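# Stack five well plates into one aligned nested stack

## Task

Put all five plates into a single stack, each one seated fully down over the plate beneath it (not resting on its rim) and turned so its A1 well, at the clipped corner, sits above the A1 well of the plate below; then open the grippers and move the arms away.

## Robot and tools

Robot: two arms, left_arm and right_arm, each with six joints and a two-finger gripper. The names are labels only; they do not tell you which side of a camera image an arm appears on.

Scene frame (used by every printed pose): origin on the table surface midway between the arm bases, +z up, +x outward over the table, and left_arm on the +y side. Arm bases may be tilted. Mounting plates and the metal frame standing on the floor behind the arms are fixed obstacles; a 'too close' warning counts a plate and its side of the frame as part of that arm. The reported hand position can be off, more so at long reach.

Gripper: fingers point along the gripper's +z axis and separate along its y axis. The reported end-effector point lies between the finger pads, roughly 1 cm short of the tips.

Tool execute_actions, argument actions: a list of actions run one after another (an empty list just returns state and images). Each action is a table of 1 to 15 rows; each row lasts one control step of 1/30 s, and if fewer than 15 rows are given the final row is repeated to fill 15 steps. Every row is one flat list of 14 numbers covering both arms, even if only one moves: left_arm waist, shoulder, elbow, wrist pitch, wrist yaw, wrist roll, opening, then the same seven for right_arm. Joint values are absolute target angles in radians (same convention as the Joint positions line), not offsets. Stated ranges per arm: waist -2.618 to 3.054, shoulder 0.000 to 3.142, elbow 0.000 to 3.142, wrist pitch -1.571 to 1.571, wrist yaw -1.571 to 1.571, wrist roll -2.094 to 2.094. True end stops may differ by up to 0.036 rad either way. A call is rejected if a target exceeds a range end by over 0.036 rad and is farther out than that joint's last reported angle; a target beyond the real stop is clipped there, sometimes reported as 'joint sent to its limit' (absence of that line proves nothing). Opening is a scale from -1 (closed) to +1 (fully open).

Motion limits: per step the command leads each measured angle by no more than 0.202 rad (waist), 0.258 (shoulder), 0.238 (elbow), 0.573 (wrist pitch), 0.522 (wrist yaw and roll). If the targets would move a gripper over 70 mm from where it is, all that arm's targets are pulled back proportionally. Large moves therefore need several actions; an unfinished move may stall, so resend the remainder. To keep a joint still, resend the angle from the 'Joint targets' line, which can drift on its own. 'joint command not followed' means the clearance check altered or blocked some joint targets; the rest of the row still ran.

Result lines: 'left_arm: … | right_arm: …' gives end_effector_position (metres) and end_effector_quat_wxyz per gripper in the scene frame. Joint positions and Joint velocities list each arm's joints (rad, rad/s) then finger-pad gap (m, m/s; 0.094 m when open). grip_measured is the measured opening on the command scale; each gripper's reading carries its own fixed error of about 1 mm. Away from the extremes, fingers go to where grip_measured would equal your command, so to hold something keep commanding below grip_measured: roughly 0.03 lower for a firm hold, less for a gentler one. Pad force tops out near 50 to 62 N (lower on some grippers, and lower on parts thinner than about 2 mm), with a brief spike at contact. Joint torques follow the joint order without the gripper; they include gravity and command effects, friction, per-unit offsets/scales and noise.

Motor heat: holding loads warms motors even while idle. A MOTOR HOT line appears from 75 °C; at 90 °C that arm halts for 10 s (that threshold then disarms for 5 min, afterwards re-arming); at 100 °C the arm and gripper go limp and the arm drops until cooled. Stops appear as OVER-TEMPERATURE FAULT lines.

Cameras: cam_head_left (672x504), cam_head_right (672x504), cam_left_wrist (504x504), cam_right_wrist (504x504), returned in that order. zoom_image takes camera (one of those names) and region [x0, y0, x1, y1] in that camera's pixels, top-left origin, up to 504 by 504, giving a closer look at its latest image.

Printer: check_part validates a design (reasons it fails, or time and filament) without printing; print_part builds it. Both take design (the full design JSON as a text string, format print3d-design/1: features with op add/cut, a rect, circle, slot or polygon profile in mm, z0, z1, optional taper) and use_face (z-, z+, x-, x+, y- or y+; default z-), the face resting on the table. The part appears loose, orange, on the bare table between the arm bases on the arms' side of the deck, in a space 158 mm in x, 148 mm in y, 99 mm tall. print_part refuses if a hand holds something, anything moves, or any object or arm link is in, beside or over that space. Budget: 3 parts, 8 jobs, 64 checks; one print_part per reply. A design that crashes the software ends everything with zero, so keep designs simple and valid. Printed parts may stay anywhere on the table, even near the stack, provided the bottom plate lies flat.

finished_scene (optional scene: 1) ends the scene irreversibly after the last command is held; the stack must already be correct and stable.

Avoid: dropping or knocking anything off the table (ends the scene), slamming, hard pushes, arms colliding or pressing each other, and overheating. Occasional brief tugs on held parts or shoves on loose items may occur.

Each tool is called after "Request:" as a command line: name --argument value for each argument, lists and objects as JSON in quotes; but a table of rows of numbers goes row by row, as --pt "numbers of a row", without its own name.

## Session

I'll start by looking at the scene.

Request:
execute_actions --actions '[]'

Scene clock: 0.00 s.
left_arm: end_effector_position=(+0.4282, -0.0195, +0.2392) grip_measured=+1.000 end_effector_quat_wxyz=(+0.381, +0.393, +0.672, -0.499) | right_arm: end_effector_position=(+0.4969, -0.1272, +0.3909) grip_measured=+1.000 end_effector_quat_wxyz=(+0.379, -0.071, +0.726, +0.570)
Joint positions: left_arm=[-0.395  1.968  1.077  0.373  0.963  0.634  0.094] | right_arm=[-0.193  1.441  0.73   1.142 -1.065  0.762  0.094]
Joint velocities: left_arm=[-0.007 -0.002  0.007 -0.051  0.007 -0.022  0.   ] | right_arm=[ 0.002  0.012  0.002  0.066 -0.051  0.007  0.   ]
Joint torques (N m, as the arm reports them, + toward a larger angle): no reading
Motor temperatures (°C, as the motors report them): left_arm=[31 31 30 31 30 31] | right_arm=[32 31 30 32 29 29]
Joint targets: left_arm=[-0.399 1.973 1.077 0.360 0.972 0.634] | right_arm=[-0.193 1.435 0.736 1.148 -1.068 0.752]

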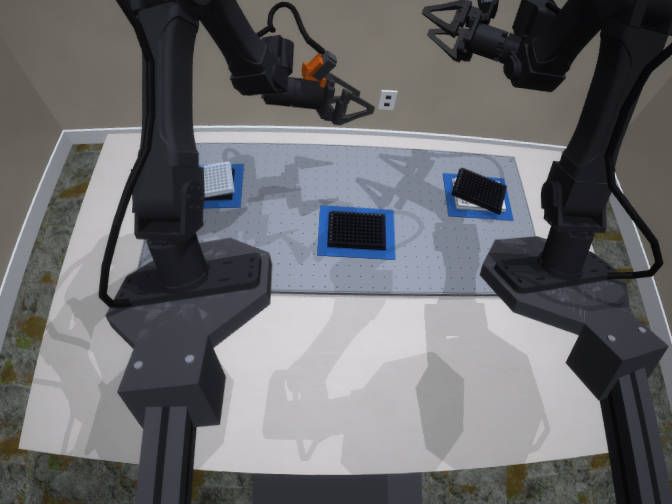

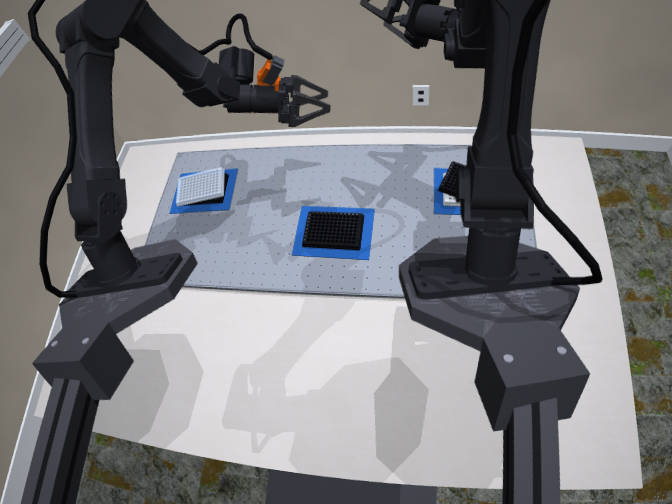

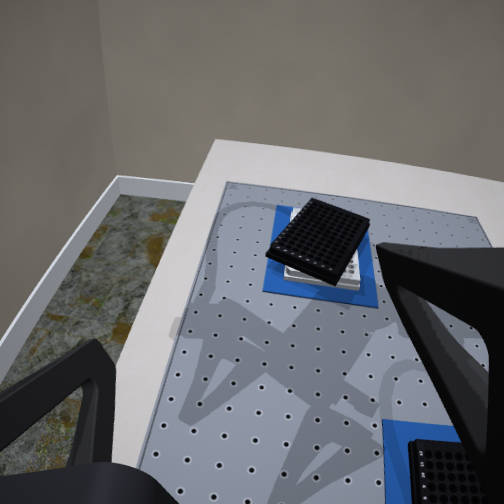

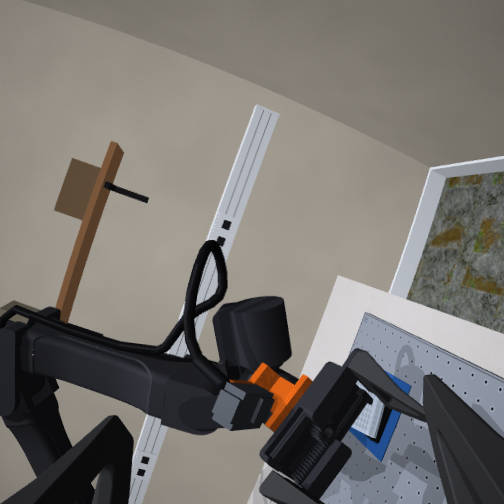

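Request:
zoom_image --camera "cam_head_left" --region '[300, 190, 420, 270]'

Request:
zoom_image --camera "cam_head_left" --region '[430, 150, 530, 230]'

Request:
zoom_image --camera "cam_head_right" --region '[155, 150, 255, 230]'

Request:
zoom_image --camera "cam_left_wrist" --region '[240, 180, 400, 320]'

Region (300, 190, 420, 270) of cam_head_left's 672x504 image, scaled by 4.200, with more detail than that image has.

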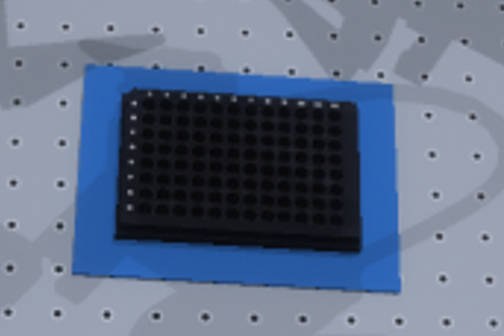

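Region (430, 150, 530, 230) of cam_head_left's 672x504 image, scaled by 5.040, with more detail than that image has; it fills the top 403 rows of this view, and the rest is white.

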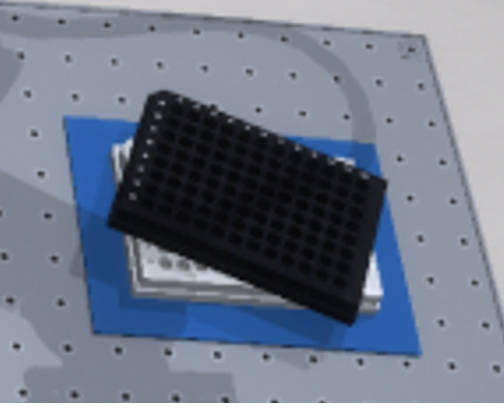

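Region (155, 150, 255, 230) of cam_head_right's 672x504 image, scaled by 5.040, with more detail than that image has; it fills the top 403 rows of this view, and the rest is white.

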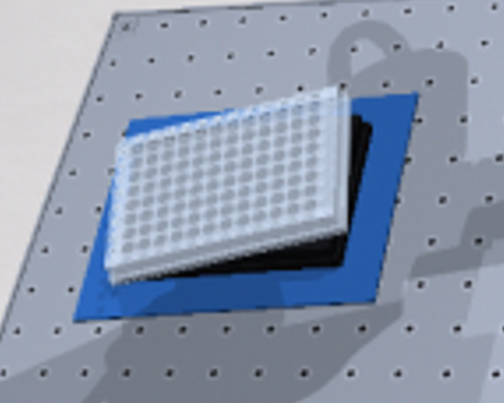

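Region (240, 180, 400, 320) of cam_left_wrist's 504x504 image, scaled by 3.150, with more detail than that image has; it fills the top 441 rows of this view, and the rest is white.

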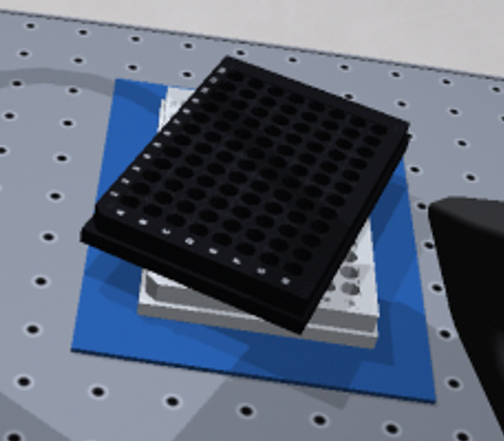

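Request:
execute_actions --actions '[[[-0.3,1.9,1.08,0.3,0.8,0.5,1,-0.19,1.4,0.73,1.0,-0.9,0.6,1],[-0.3,1.9,1.08,0.3,0.8,0.5,1,-0.19,1.4,0.73,1.0,-0.9,0.6,1],[-0.3,1.9,1.08,0.3,0.8,0.5,1,-0.19,1.4,0.73,1.0,-0.9,0.6,1],[-0.2,1.8,1.08,0.2,0.65,0.4,1,-0.19,1.4,0.75,0.8,-0.7,0.5,1],[-0.2,1.8,1.08,0.2,0.65,0.4,1,-0.19,1.4,0.75,0.8,-0.7,0.5,1],[-0.2,1.8,1.08,0.2,0.65,0.4,1,-0.19,1.4,0.75,0.8,-0.7,0.5,1],[-0.1,1.7,1.08,0.1,0.5,0.3,1,-0.15,1.4,0.8,0.6,-0.5,0.3,1]],[[0,1.4,1.0,-0.4,0,0,1,0,1.4,1.0,-0.4,0,0,1]],[[0,1.4,1.0,-0.4,0,0,1,0,1.4,1.0,-0.4,0,0,1]]]'

Scene clock: 2.97 s.
left_arm: end_effector_position=(+0.4283, +0.3029, +0.2376) grip_measured=+1.000 end_effector_quat_wxyz=(+0.135, -0.080, +0.986, -0.046) | right_arm: end_effector_position=(+0.4364, -0.2021, +0.2247) grip_measured=+1.000 end_effector_quat_wxyz=(+0.101, -0.079, +0.989, +0.071)
Joint positions: left_arm=[ 0.004  1.387  1.022 -0.381  0.009  0.008  0.094] | right_arm=[ 0.005  1.408  0.997 -0.384 -0.014  0.008  0.094]
Joint velocities: left_arm=[-0.002  0.017  0.002  0.007 -0.051  0.037  0.   ] | right_arm=[-0.012  0.002  0.002 -0.037 -0.007 -0.022  0.   ]
Joint torques (N m, as the arm reports them, + toward a larger angle): left_arm=[-1.13 -9.55  3.69  0.88  0.01 -0.1 ] | right_arm=[  0.38 -10.22   5.61   0.34   0.07  -0.08]
Motor temperatures (°C, as the motors report them): left_arm=[31 32 30 31 30 31] | right_arm=[32 32 30 33 29 29]
Joint targets: left_arm=[0.000 1.400 1.000 -0.400 -0.000 0.000] | right_arm=[-0.000 1.400 1.000 -0.400 0.000 0.000]

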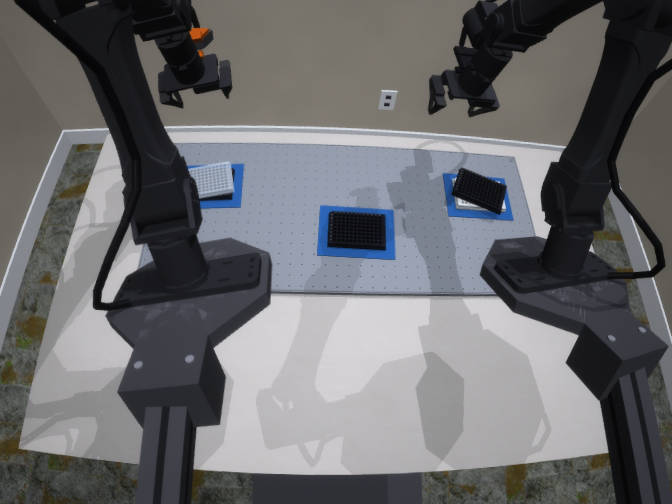

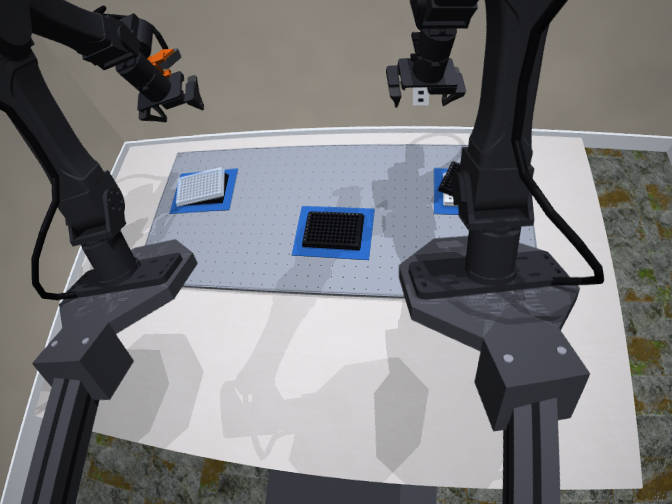

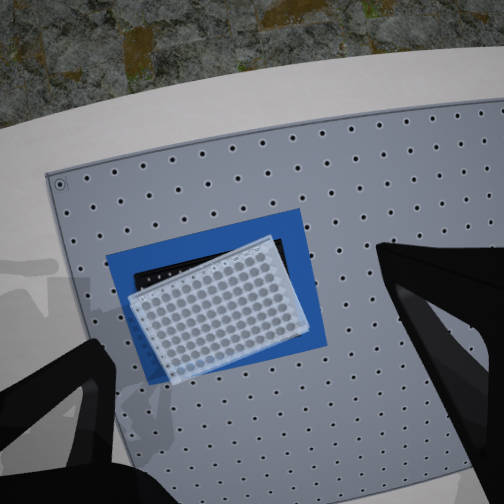

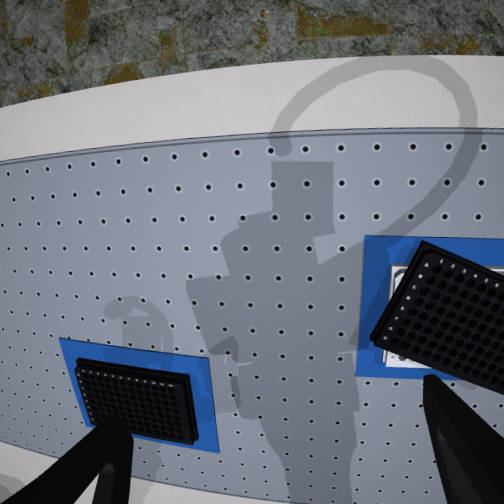

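Request:
execute_actions --actions '[[[-0.3,1.6,1.06,-0.42,-0.17,0.28,1,-0.248,1.528,0.998,-0.472,-0.026,0,1]],[[-0.62,1.82,1.12,-0.44,-0.34,0.56,1,-0.248,1.528,0.998,-0.472,-0.026,0,1]],[[-0.918,2.029,1.188,-0.457,-0.508,0.846,1,-0.248,1.528,0.998,-0.472,-0.026,0,1]],[[-0.918,2.029,1.188,-0.457,-0.508,0.846,1,-0.248,1.528,0.998,-0.472,-0.026,0,1]]]'

Scene clock: 9.90 s.
left_arm: end_effector_position=(+0.2966, +0.0014, +0.1564) grip_measured=+1.000 end_effector_quat_wxyz=(-0.003, +0.704, +0.710, -0.003) | right_arm: end_effector_position=(+0.4030, -0.3040, +0.1781) grip_measured=+1.000 end_effector_quat_wxyz=(+0.004, +0.022, +1.000, -0.006)
Joint positions: left_arm=[-0.915  2.031  1.174 -0.446 -0.501  0.838  0.094] | right_arm=[-0.255  1.534  1.    -0.458 -0.018  0.003  0.094]
Joint velocities: left_arm=[-0.007  0.002 -0.002 -0.007  0.022 -0.007  0.   ] | right_arm=[-0.002 -0.007 -0.017 -0.066 -0.007 -0.081  0.   ]
Joint torques (N m, as the arm reports them, + toward a larger angle): left_arm=[ -5.97 -11.36   4.8    0.38  -0.05   0.08] | right_arm=[  0.34 -10.48   4.38  -0.08  -0.06  -0.05]
Motor temperatures (°C, as the motors report them): left_arm=[31 33 31 31 30 31] | right_arm=[32 33 31 33 29 29]
Joint targets: left_arm=[-0.918 2.029 1.188 -0.457 -0.508 0.846] | right_arm=[-0.248 1.528 0.998 -0.472 -0.026 -0.000]

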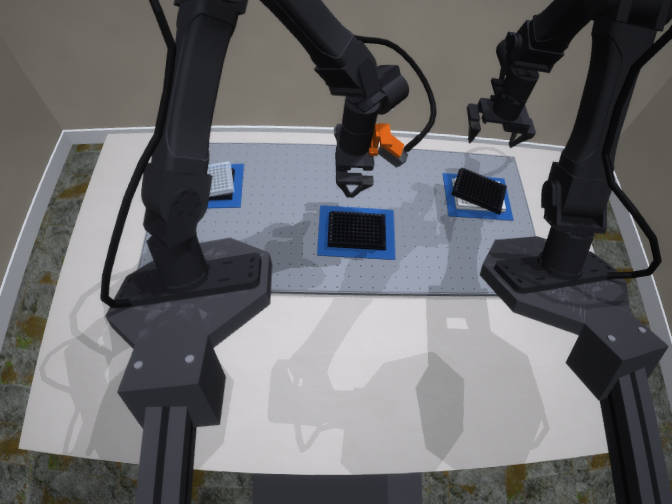

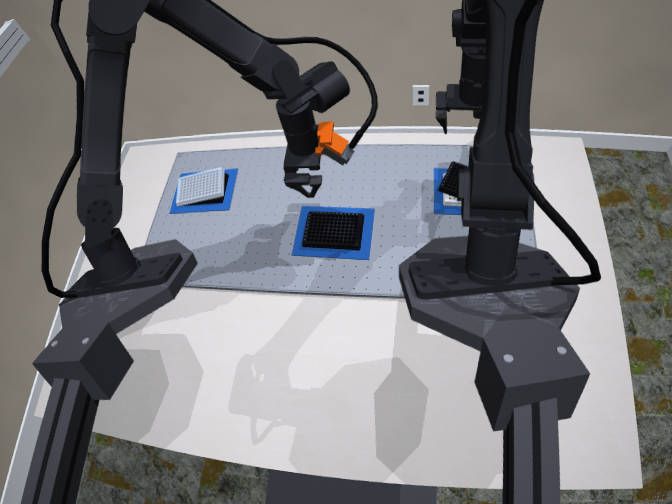

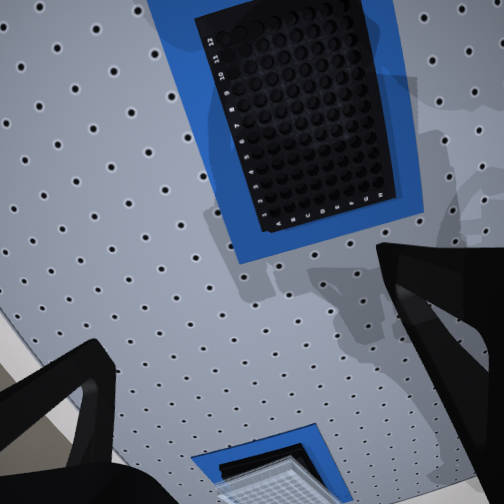

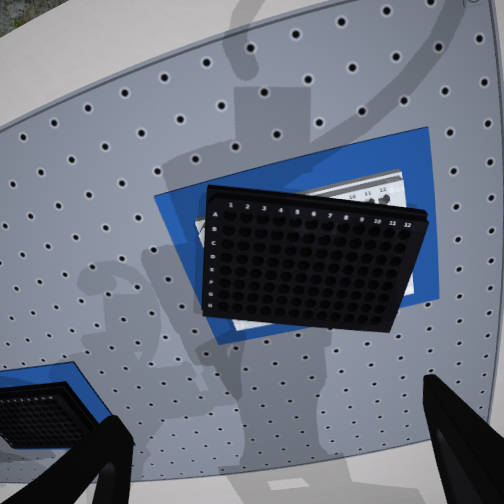

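Request:
zoom_image --camera "cam_head_left" --region '[250, 110, 550, 310]'

Request:
zoom_image --camera "cam_head_left" --region '[100, 110, 400, 310]'

Region (250, 110, 550, 310) of cam_head_left's 672x504 image, scaled by 1.680, with more detail than that image has.

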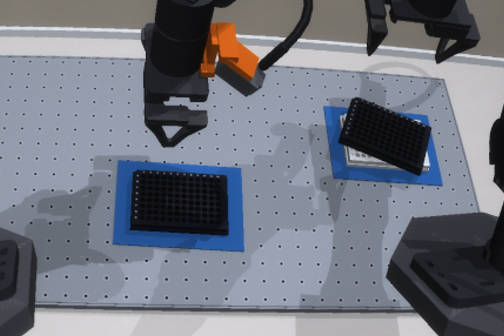

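Region (100, 110, 400, 310) of cam_head_left's 672x504 image, scaled by 1.680, with more detail than that image has.

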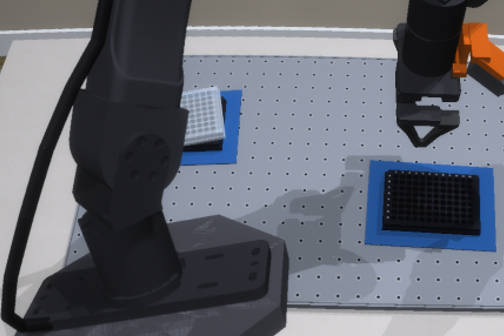

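Request:
execute_actions --actions '[[[-0.925,2.09,1.16,-0.37,-0.51,0.84,1,-0.248,1.56,0.95,-0.39,-0.026,0,1],[-0.925,2.09,1.16,-0.37,-0.51,0.84,1,-0.248,1.56,0.95,-0.39,-0.026,0,1],[-0.925,2.09,1.16,-0.37,-0.51,0.84,1,-0.248,1.56,0.95,-0.39,-0.026,0,1],[-0.925,2.09,1.16,-0.37,-0.51,0.84,1,-0.248,1.56,0.95,-0.39,-0.026,0,1],[-0.925,2.09,1.16,-0.37,-0.51,0.84,1,-0.248,1.56,0.95,-0.39,-0.026,0,1],[-0.93,2.16,1.13,-0.28,-0.51,0.83,1,-0.248,1.59,0.90,-0.31,-0.026,0,1],[-0.93,2.16,1.13,-0.28,-0.51,0.83,1,-0.248,1.59,0.90,-0.31,-0.026,0,1],[-0.93,2.16,1.13,-0.28,-0.51,0.83,1,-0.248,1.59,0.90,-0.31,-0.026,0,1],[-0.93,2.16,1.13,-0.28,-0.51,0.83,1,-0.248,1.59,0.90,-0.31,-0.026,0,1],[-0.93,2.16,1.13,-0.28,-0.51,0.83,1,-0.248,1.59,0.90,-0.31,-0.026,0,1],[-0.936,2.22,1.10,-0.19,-0.512,0.825,1,-0.248,1.62,0.855,-0.23,-0.026,0,1]],[[-0.942,2.284,1.070,-0.097,-0.514,0.819,1,-0.247,1.653,0.808,-0.156,-0.026,0,1]],[[-0.942,2.284,1.070,-0.097,-0.514,0.819,1,-0.247,1.653,0.808,-0.156,-0.026,0,1]]]'

Scene clock: 12.93 s.
left_arm: end_effector_position=(+0.2477, -0.0166, +0.0819) grip_measured=+1.000 end_effector_quat_wxyz=(+0.007, +0.701, +0.713, -0.000) | right_arm: end_effector_position=(+0.3626, -0.3039, +0.1236) grip_measured=+1.000 end_effector_quat_wxyz=(-0.002, +0.022, +1.000, -0.006)
Joint positions: left_arm=[-0.928  2.271  1.088 -0.104 -0.509  0.827  0.094] | right_arm=[-0.255  1.643  0.82  -0.181 -0.018  0.003  0.094]
Joint velocities: left_arm=[-0.002  0.017 -0.012 -0.037 -0.037 -0.051  0.   ] | right_arm=[ 0.002 -0.012 -0.007 -0.022 -0.007  0.007  0.   ]
Joint torques (N m, as the arm reports them, + toward a larger angle): left_arm=[-7.28 -9.82  0.52  0.62 -0.05 -0.1 ] | right_arm=[ 0.43 -8.52  2.16  0.29 -0.07 -0.07]
Motor temperatures (°C, as the motors report them): left_arm=[31 33 31 31 30 31] | right_arm=[32 33 31 33 29 29]
Joint targets: left_arm=[-0.942 2.284 1.070 -0.097 -0.514 0.819] | right_arm=[-0.247 1.653 0.808 -0.156 -0.026 0.000]

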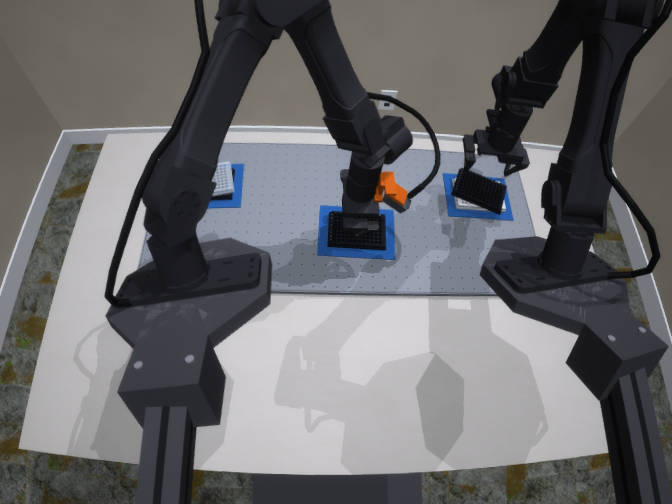

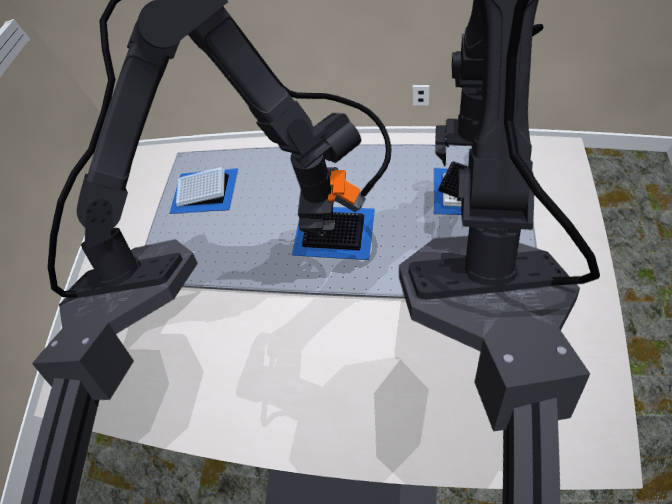

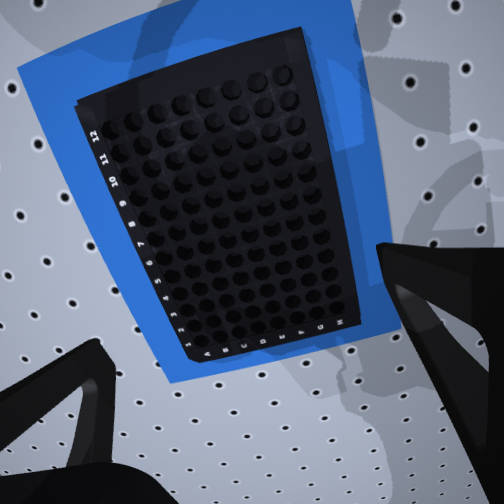

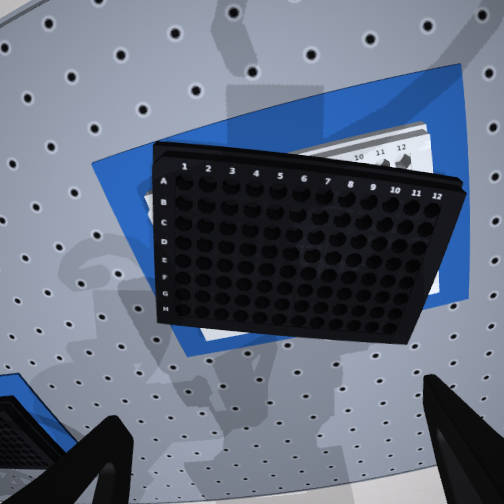

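Request:
zoom_image --camera "cam_left_wrist" --region '[40, 0, 200, 160]'

Request:
zoom_image --camera "cam_left_wrist" --region '[150, 280, 280, 390]'

Request:
zoom_image --camera "cam_right_wrist" --region '[120, 110, 280, 270]'

Request:
zoom_image --camera "cam_right_wrist" --region '[340, 100, 500, 260]'

Region (40, 0, 200, 160) of cam_left_wrist's 504x504 image, scaled by 3.150, with more detail than that image has.

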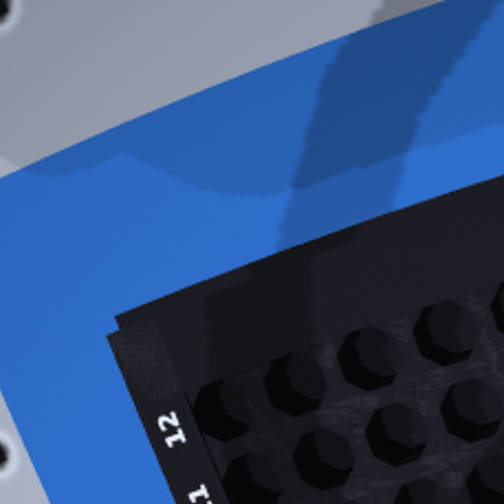

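Region (150, 280, 280, 390) of cam_left_wrist's 504x504 image, scaled by 3.877, with more detail than that image has; it fills the top 426 rows of this view, and the rest is white.

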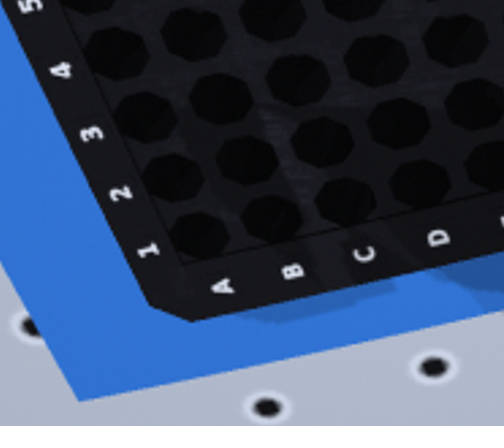

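Region (120, 110, 280, 270) of cam_right_wrist's 504x504 image, scaled by 3.150, with more detail than that image has.

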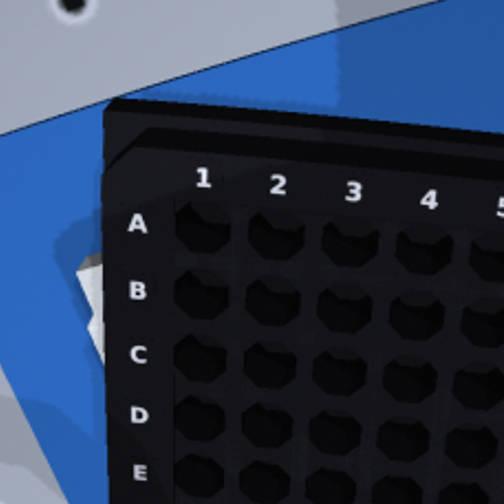

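Region (340, 100, 500, 260) of cam_right_wrist's 504x504 image, scaled by 3.150, with more detail than that image has.

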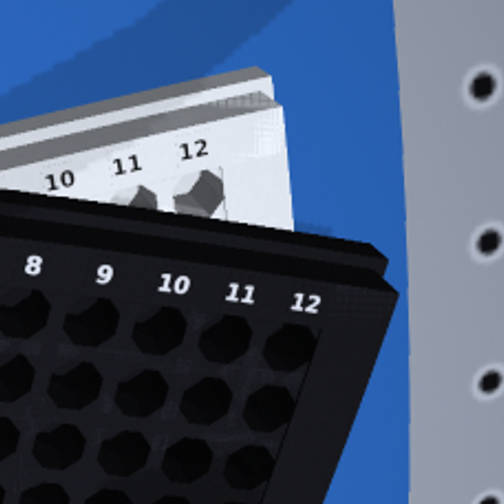

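Request:
zoom_image --camera "cam_left_wrist" --region '[60, 20, 400, 380]'

Region (60, 20, 400, 380) of cam_left_wrist's 504x504 image, scaled by 1.400, with more detail than that image has.

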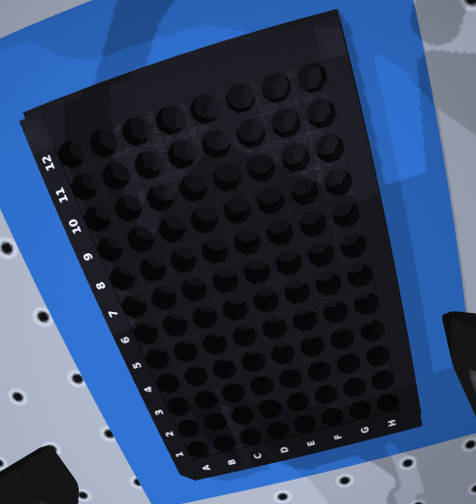

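Request:
execute_actions --actions '[[[-0.8,2.05,1.08,-0.2,-0.45,0.95,1,-0.265,1.68,0.83,-0.15,-0.03,-0.4,1]],[[-0.4,1.85,1.05,-0.26,-0.28,1.25,1,-0.28,1.74,0.845,-0.11,-0.04,-0.85,1]],[[-0.004,1.749,1.024,-0.284,-0.110,1.529,1,-0.296,1.80,0.862,-0.07,-0.0525,-1.275,1]],[[-0.004,1.749,1.024,-0.284,-0.110,1.529,1,-0.302,1.855,0.880,-0.02,-0.056,-1.275,1]]]'

Scene clock: 20.73 s.
left_arm: end_effector_position=(+0.3867, +0.3063, +0.1195) grip_measured=+1.000 end_effector_quat_wxyz=(+0.004, +0.630, +0.776, +0.017) | right_arm: end_effector_position=(+0.3574, -0.3177, +0.0752) grip_measured=+1.000 end_effector_quat_wxyz=(-0.014, -0.563, +0.826, +0.000)
Joint positions: left_arm=[ 0.     1.76   1.046 -0.264 -0.125  1.521  0.094] | right_arm=[-0.292  1.842  0.858 -0.041 -0.032 -1.269  0.094]
Joint velocities: left_arm=[ 0.007  0.007  0.012 -0.095 -0.051  0.022  0.   ] | right_arm=[-0.012 -0.012 -0.012  0.007 -0.081 -0.022  0.   ]
Joint torques (N m, as the arm reports them, + toward a larger angle): left_arm=[ -1.44 -13.06   1.55   0.41   0.17   0.07] | right_arm=[-1.32 -8.82  3.76  0.21 -0.23 -0.07]
Motor temperatures (°C, as the motors report them): left_arm=[32 33 31 31 30 31] | right_arm=[32 33 31 33 29 29]
Joint targets: left_arm=[-0.004 1.749 1.024 -0.284 -0.110 1.529] | right_arm=[-0.302 1.855 0.880 -0.020 -0.056 -1.275]

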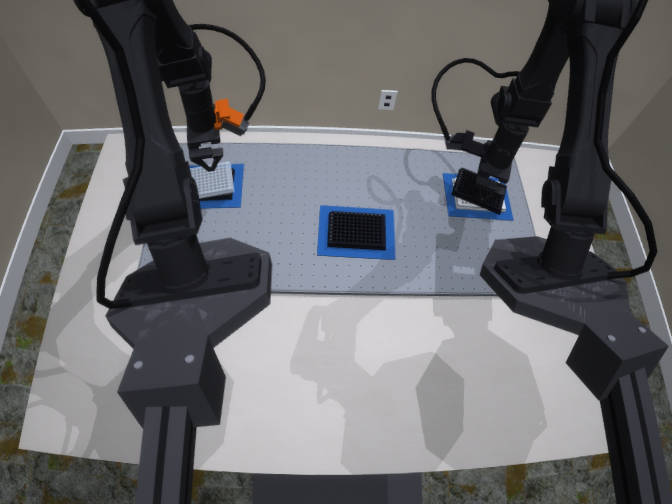

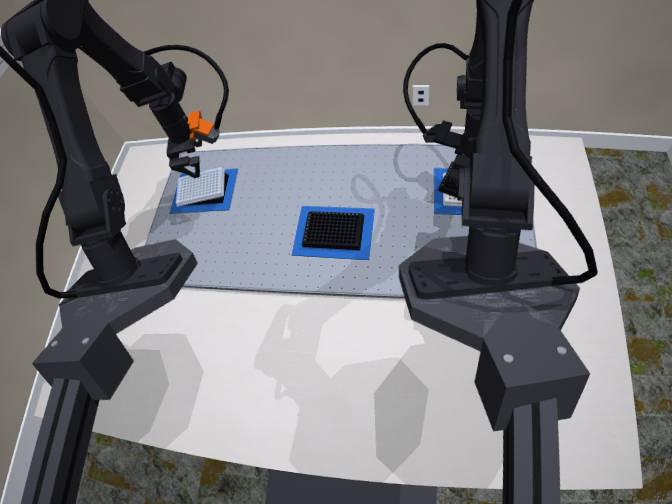

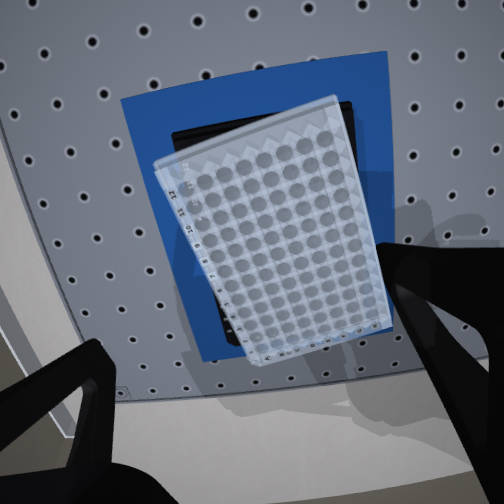

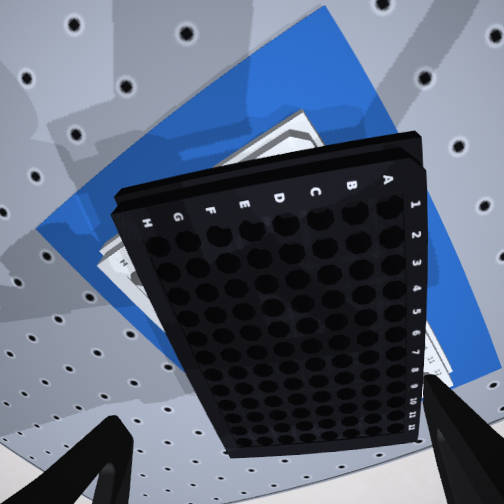

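Request:
zoom_image --camera "cam_head_left" --region '[435, 125, 535, 225]'

Request:
zoom_image --camera "cam_head_right" --region '[155, 130, 255, 230]'

Region (435, 125, 535, 225) of cam_head_left's 672x504 image, scaled by 5.040, with more detail than that image has.

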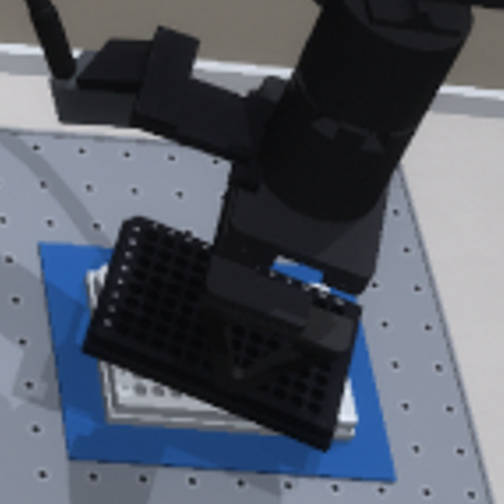

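Region (155, 130, 255, 230) of cam_head_right's 672x504 image, scaled by 5.040, with more detail than that image has.

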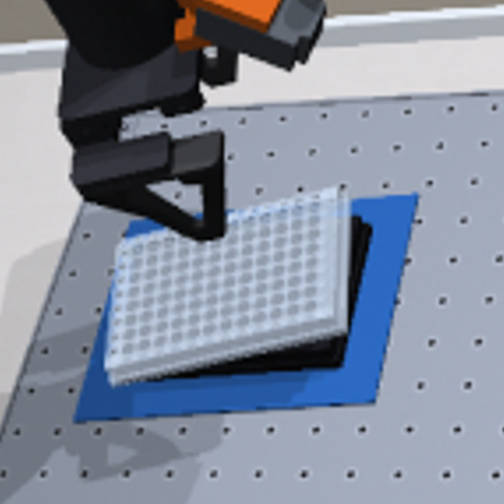

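Request:
execute_actions --actions '[[[0.03,1.80,1.03,-0.22,-0.10,1.535,1,-0.30,1.865,0.89,-0.015,-0.06,-1.278,1],[0.03,1.80,1.03,-0.22,-0.10,1.535,1,-0.30,1.865,0.89,-0.015,-0.06,-1.278,1],[0.03,1.80,1.03,-0.22,-0.10,1.535,1,-0.30,1.865,0.89,-0.015,-0.06,-1.278,1],[0.06,1.84,1.005,-0.17,-0.075,1.55,1,-0.308,1.88,0.90,-0.005,-0.07,-1.282,1],[0.06,1.84,1.005,-0.17,-0.075,1.55,1,-0.308,1.88,0.90,-0.005,-0.07,-1.282,1],[0.06,1.84,1.005,-0.17,-0.075,1.55,1,-0.308,1.88,0.90,-0.005,-0.07,-1.282,1],[0.085,1.87,0.99,-0.13,-0.055,1.565,1,-0.316,1.901,0.918,0.010,-0.082,-1.287,1],[0.085,1.87,0.99,-0.13,-0.055,1.565,1,-0.316,1.901,0.918,0.010,-0.082,-1.287,1],[0.085,1.87,0.99,-0.13,-0.055,1.565,1,-0.316,1.901,0.918,0.010,-0.082,-1.287,1],[0.103,1.893,0.975,-0.098,-0.041,1.575,1,-0.316,1.901,0.918,0.010,-0.082,-1.287,1]],[[0.103,1.893,0.975,-0.098,-0.041,1.575,1,-0.316,1.901,0.918,0.010,-0.082,-1.287,1]]]'

Scene clock: 36.37 s.
left_arm: end_effector_position=(+0.3608, +0.3295, +0.0761) grip_measured=+1.000 end_effector_quat_wxyz=(+0.004, +0.616, +0.788, +0.007) | right_arm: end_effector_position=(+0.3697, -0.3205, +0.0666) grip_measured=+1.000 end_effector_quat_wxyz=(+0.002, -0.563, +0.826, -0.001)
Joint positions: left_arm=[ 0.1    1.877  0.993 -0.102 -0.057  1.568  0.094] | right_arm=[-0.307  1.884  0.895 -0.009 -0.058 -1.281  0.094]
Joint velocities: left_arm=[ 0.007 -0.012 -0.012  0.007 -0.007 -0.007  0.   ] | right_arm=[-0.007  0.002 -0.002  0.022  0.022 -0.007  0.   ]
Joint torques (N m, as the arm reports them, + toward a larger angle): left_arm=[ -0.31 -10.54   0.86   0.64   0.15   0.05] | right_arm=[-1.33 -8.75  3.95  0.27 -0.25 -0.06]
Motor temperatures (°C, as the motors report them): left_arm=[31 35 31 31 30 31] | right_arm=[32 34 31 33 29 29]
Joint targets: left_arm=[0.103 1.893 0.975 -0.098 -0.041 1.575] | right_arm=[-0.316 1.901 0.918 0.010 -0.082 -1.287]

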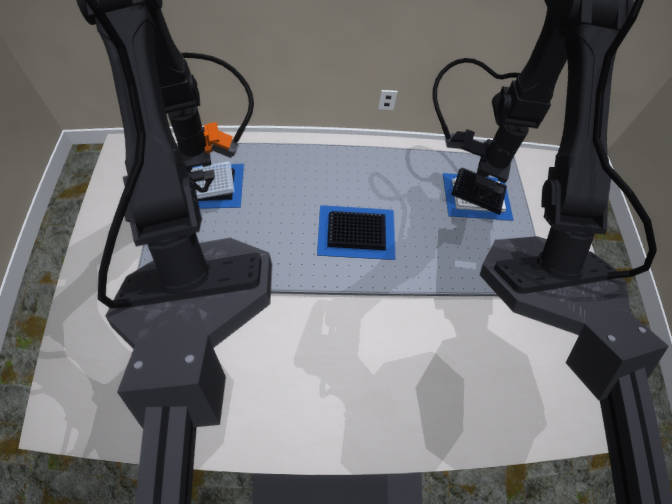

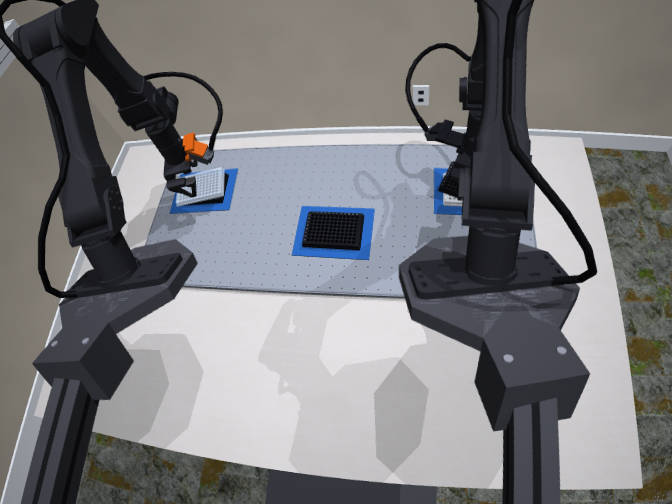

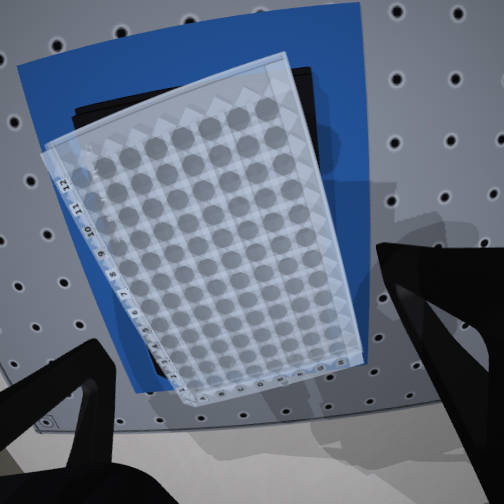

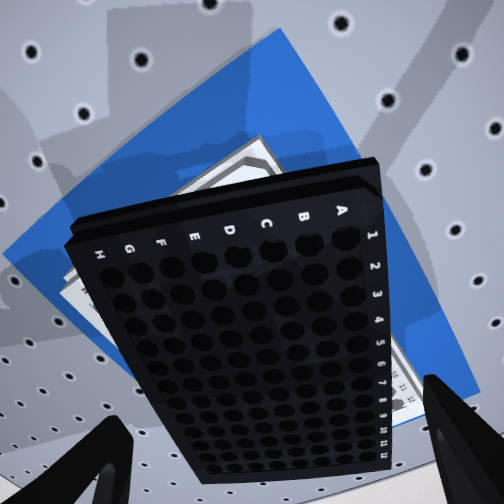

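Request:
zoom_image --camera "cam_right_wrist" --region '[50, 300, 500, 504]'

Request:
zoom_image --camera "cam_left_wrist" --region '[30, 200, 430, 450]'

Region (50, 300, 500, 504) of cam_right_wrist's 504x504 image, scaled by 1.120, with more detail than that image has; it fills the top 228 rows of this view, and the rest is white.

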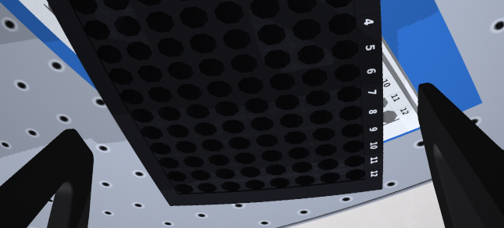

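Region (30, 200, 430, 450) of cam_left_wrist's 504x504 image, scaled by 1.260, with more detail than that image has; it fills the top 315 rows of this view, and the rest is white.

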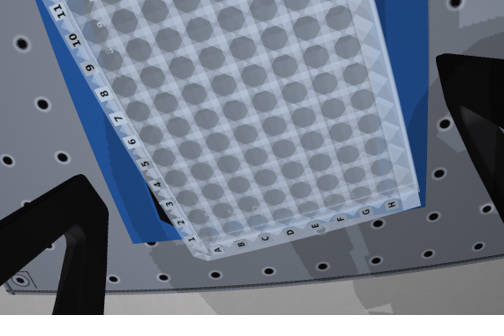

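Request:
execute_actions --actions '[[[0.103,1.91,0.99,-0.095,-0.041,1.577,1,-0.307,1.912,0.922,0.016,-0.070,-1.281,1],[0.103,1.91,1.01,-0.095,-0.041,1.577,1,-0.307,1.912,0.922,0.016,-0.070,-1.281,1],[0.104,1.92,1.02,-0.09,-0.040,1.578,1,-0.307,1.922,0.925,0.022,-0.070,-1.281,1],[0.104,1.93,1.025,-0.087,-0.040,1.579,1,-0.307,1.927,0.927,0.025,-0.070,-1.281,1],[0.104,1.94,1.03,-0.084,-0.040,1.580,1,-0.307,1.933,0.929,0.028,-0.070,-1.281,1],[0.105,1.948,1.036,-0.081,-0.039,1.581,1,-0.307,1.938,0.930,0.031,-0.070,-1.281,1],[0.105,1.956,1.042,-0.078,-0.038,1.582,1,-0.307,1.943,0.932,0.034,-0.070,-1.281,1],[0.106,1.964,1.048,-0.075,-0.038,1.582,1,-0.307,1.948,0.934,0.037,-0.070,-1.281,1],[0.106,1.971,1.053,-0.073,-0.037,1.583,1,-0.307,1.954,0.9355,0.040,-0.070,-1.281,1],[0.106,1.977,1.058,-0.071,-0.037,1.583,1,-0.307,1.954,0.9355,0.040,-0.070,-1.281,1]]]'

Scene clock: 38.33 s.
left_arm: end_effector_position=(+0.3604, +0.3276, +0.0567) grip_measured=+1.000 end_effector_quat_wxyz=(+0.001, +0.619, +0.785, -0.000) | right_arm: end_effector_position=(+0.3654, -0.3210, +0.0530) grip_measured=+1.000 end_effector_quat_wxyz=(-0.003, -0.563, +0.826, +0.003)
Joint positions: left_arm=[ 0.1    1.954  1.031 -0.079 -0.052  1.575  0.094] | right_arm=[-0.307  1.939  0.911  0.016 -0.058 -1.281  0.094]
Joint velocities: left_arm=[-0.002 -0.017  0.002 -0.007  0.022 -0.022  0.   ] | right_arm=[-0.007 -0.007 -0.012  0.095 -0.007 -0.022  0.   ]
Joint torques (N m, as the arm reports them, + toward a larger angle): left_arm=[ -0.14 -10.14   4.45   0.62   0.16   0.1 ] | right_arm=[-0.59 -8.92  3.69  0.24 -0.08  0.  ]
Motor temperatures (°C, as the motors report them): left_arm=[31 35 31 31 30 31] | right_arm=[32 34 31 33 29 29]
Joint targets: left_arm=[0.106 1.977 1.058 -0.071 -0.037 1.583] | right_arm=[-0.307 1.954 0.935 0.040 -0.070 -1.281]

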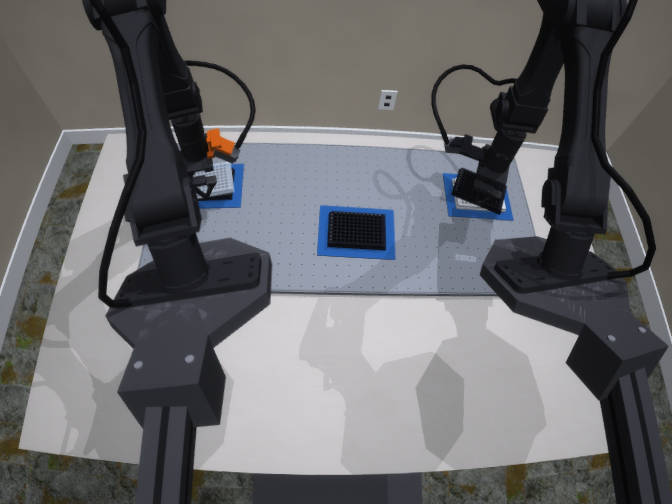

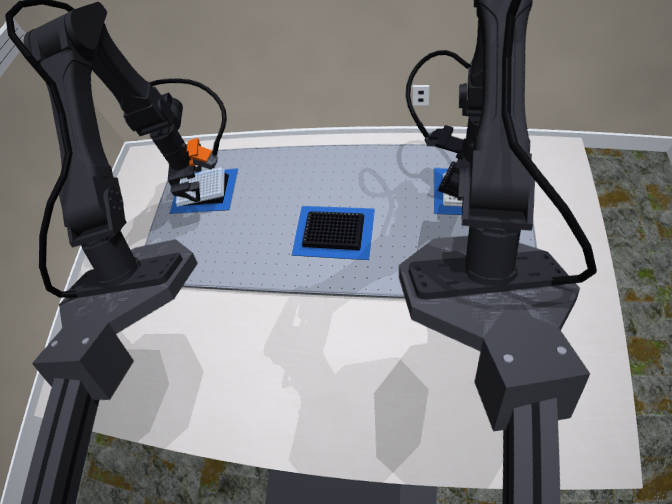

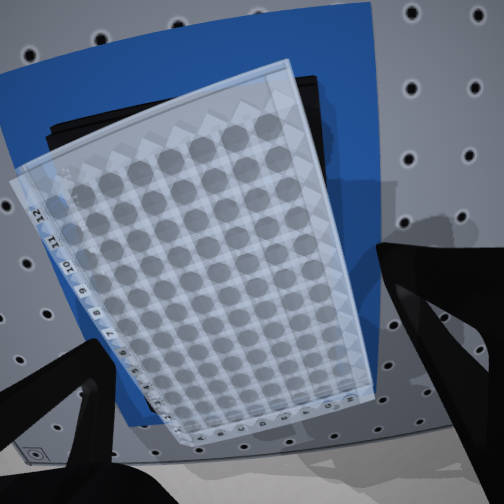

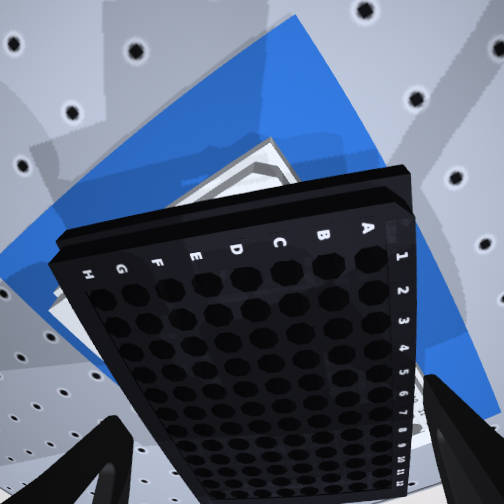

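Request:
zoom_image --camera "cam_left_wrist" --region '[30, 280, 190, 440]'

Request:
zoom_image --camera "cam_left_wrist" --region '[290, 190, 450, 350]'

Request:
zoom_image --camera "cam_right_wrist" --region '[60, 340, 220, 500]'

Request:
zoom_image --camera "cam_right_wrist" --region '[340, 310, 500, 470]'

Region (30, 280, 190, 440) of cam_left_wrist's 504x504 image, scaled by 3.150, with more detail than that image has.

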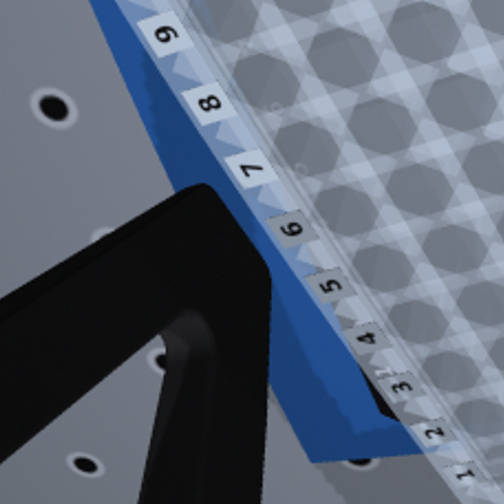

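Region (290, 190, 450, 350) of cam_left_wrist's 504x504 image, scaled by 3.150, with more detail than that image has.

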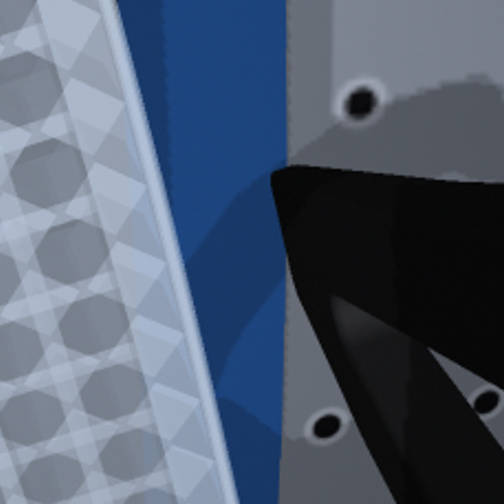

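Region (60, 340, 220, 500) of cam_right_wrist's 504x504 image, scaled by 3.150, with more detail than that image has.

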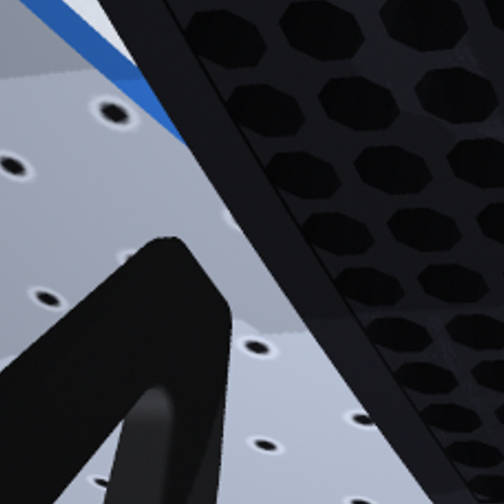

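Region (340, 310, 500, 470) of cam_right_wrist's 504x504 image, scaled by 3.150, with more detail than that image has.

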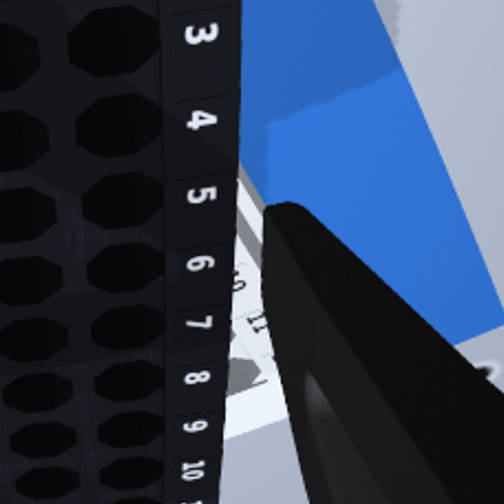

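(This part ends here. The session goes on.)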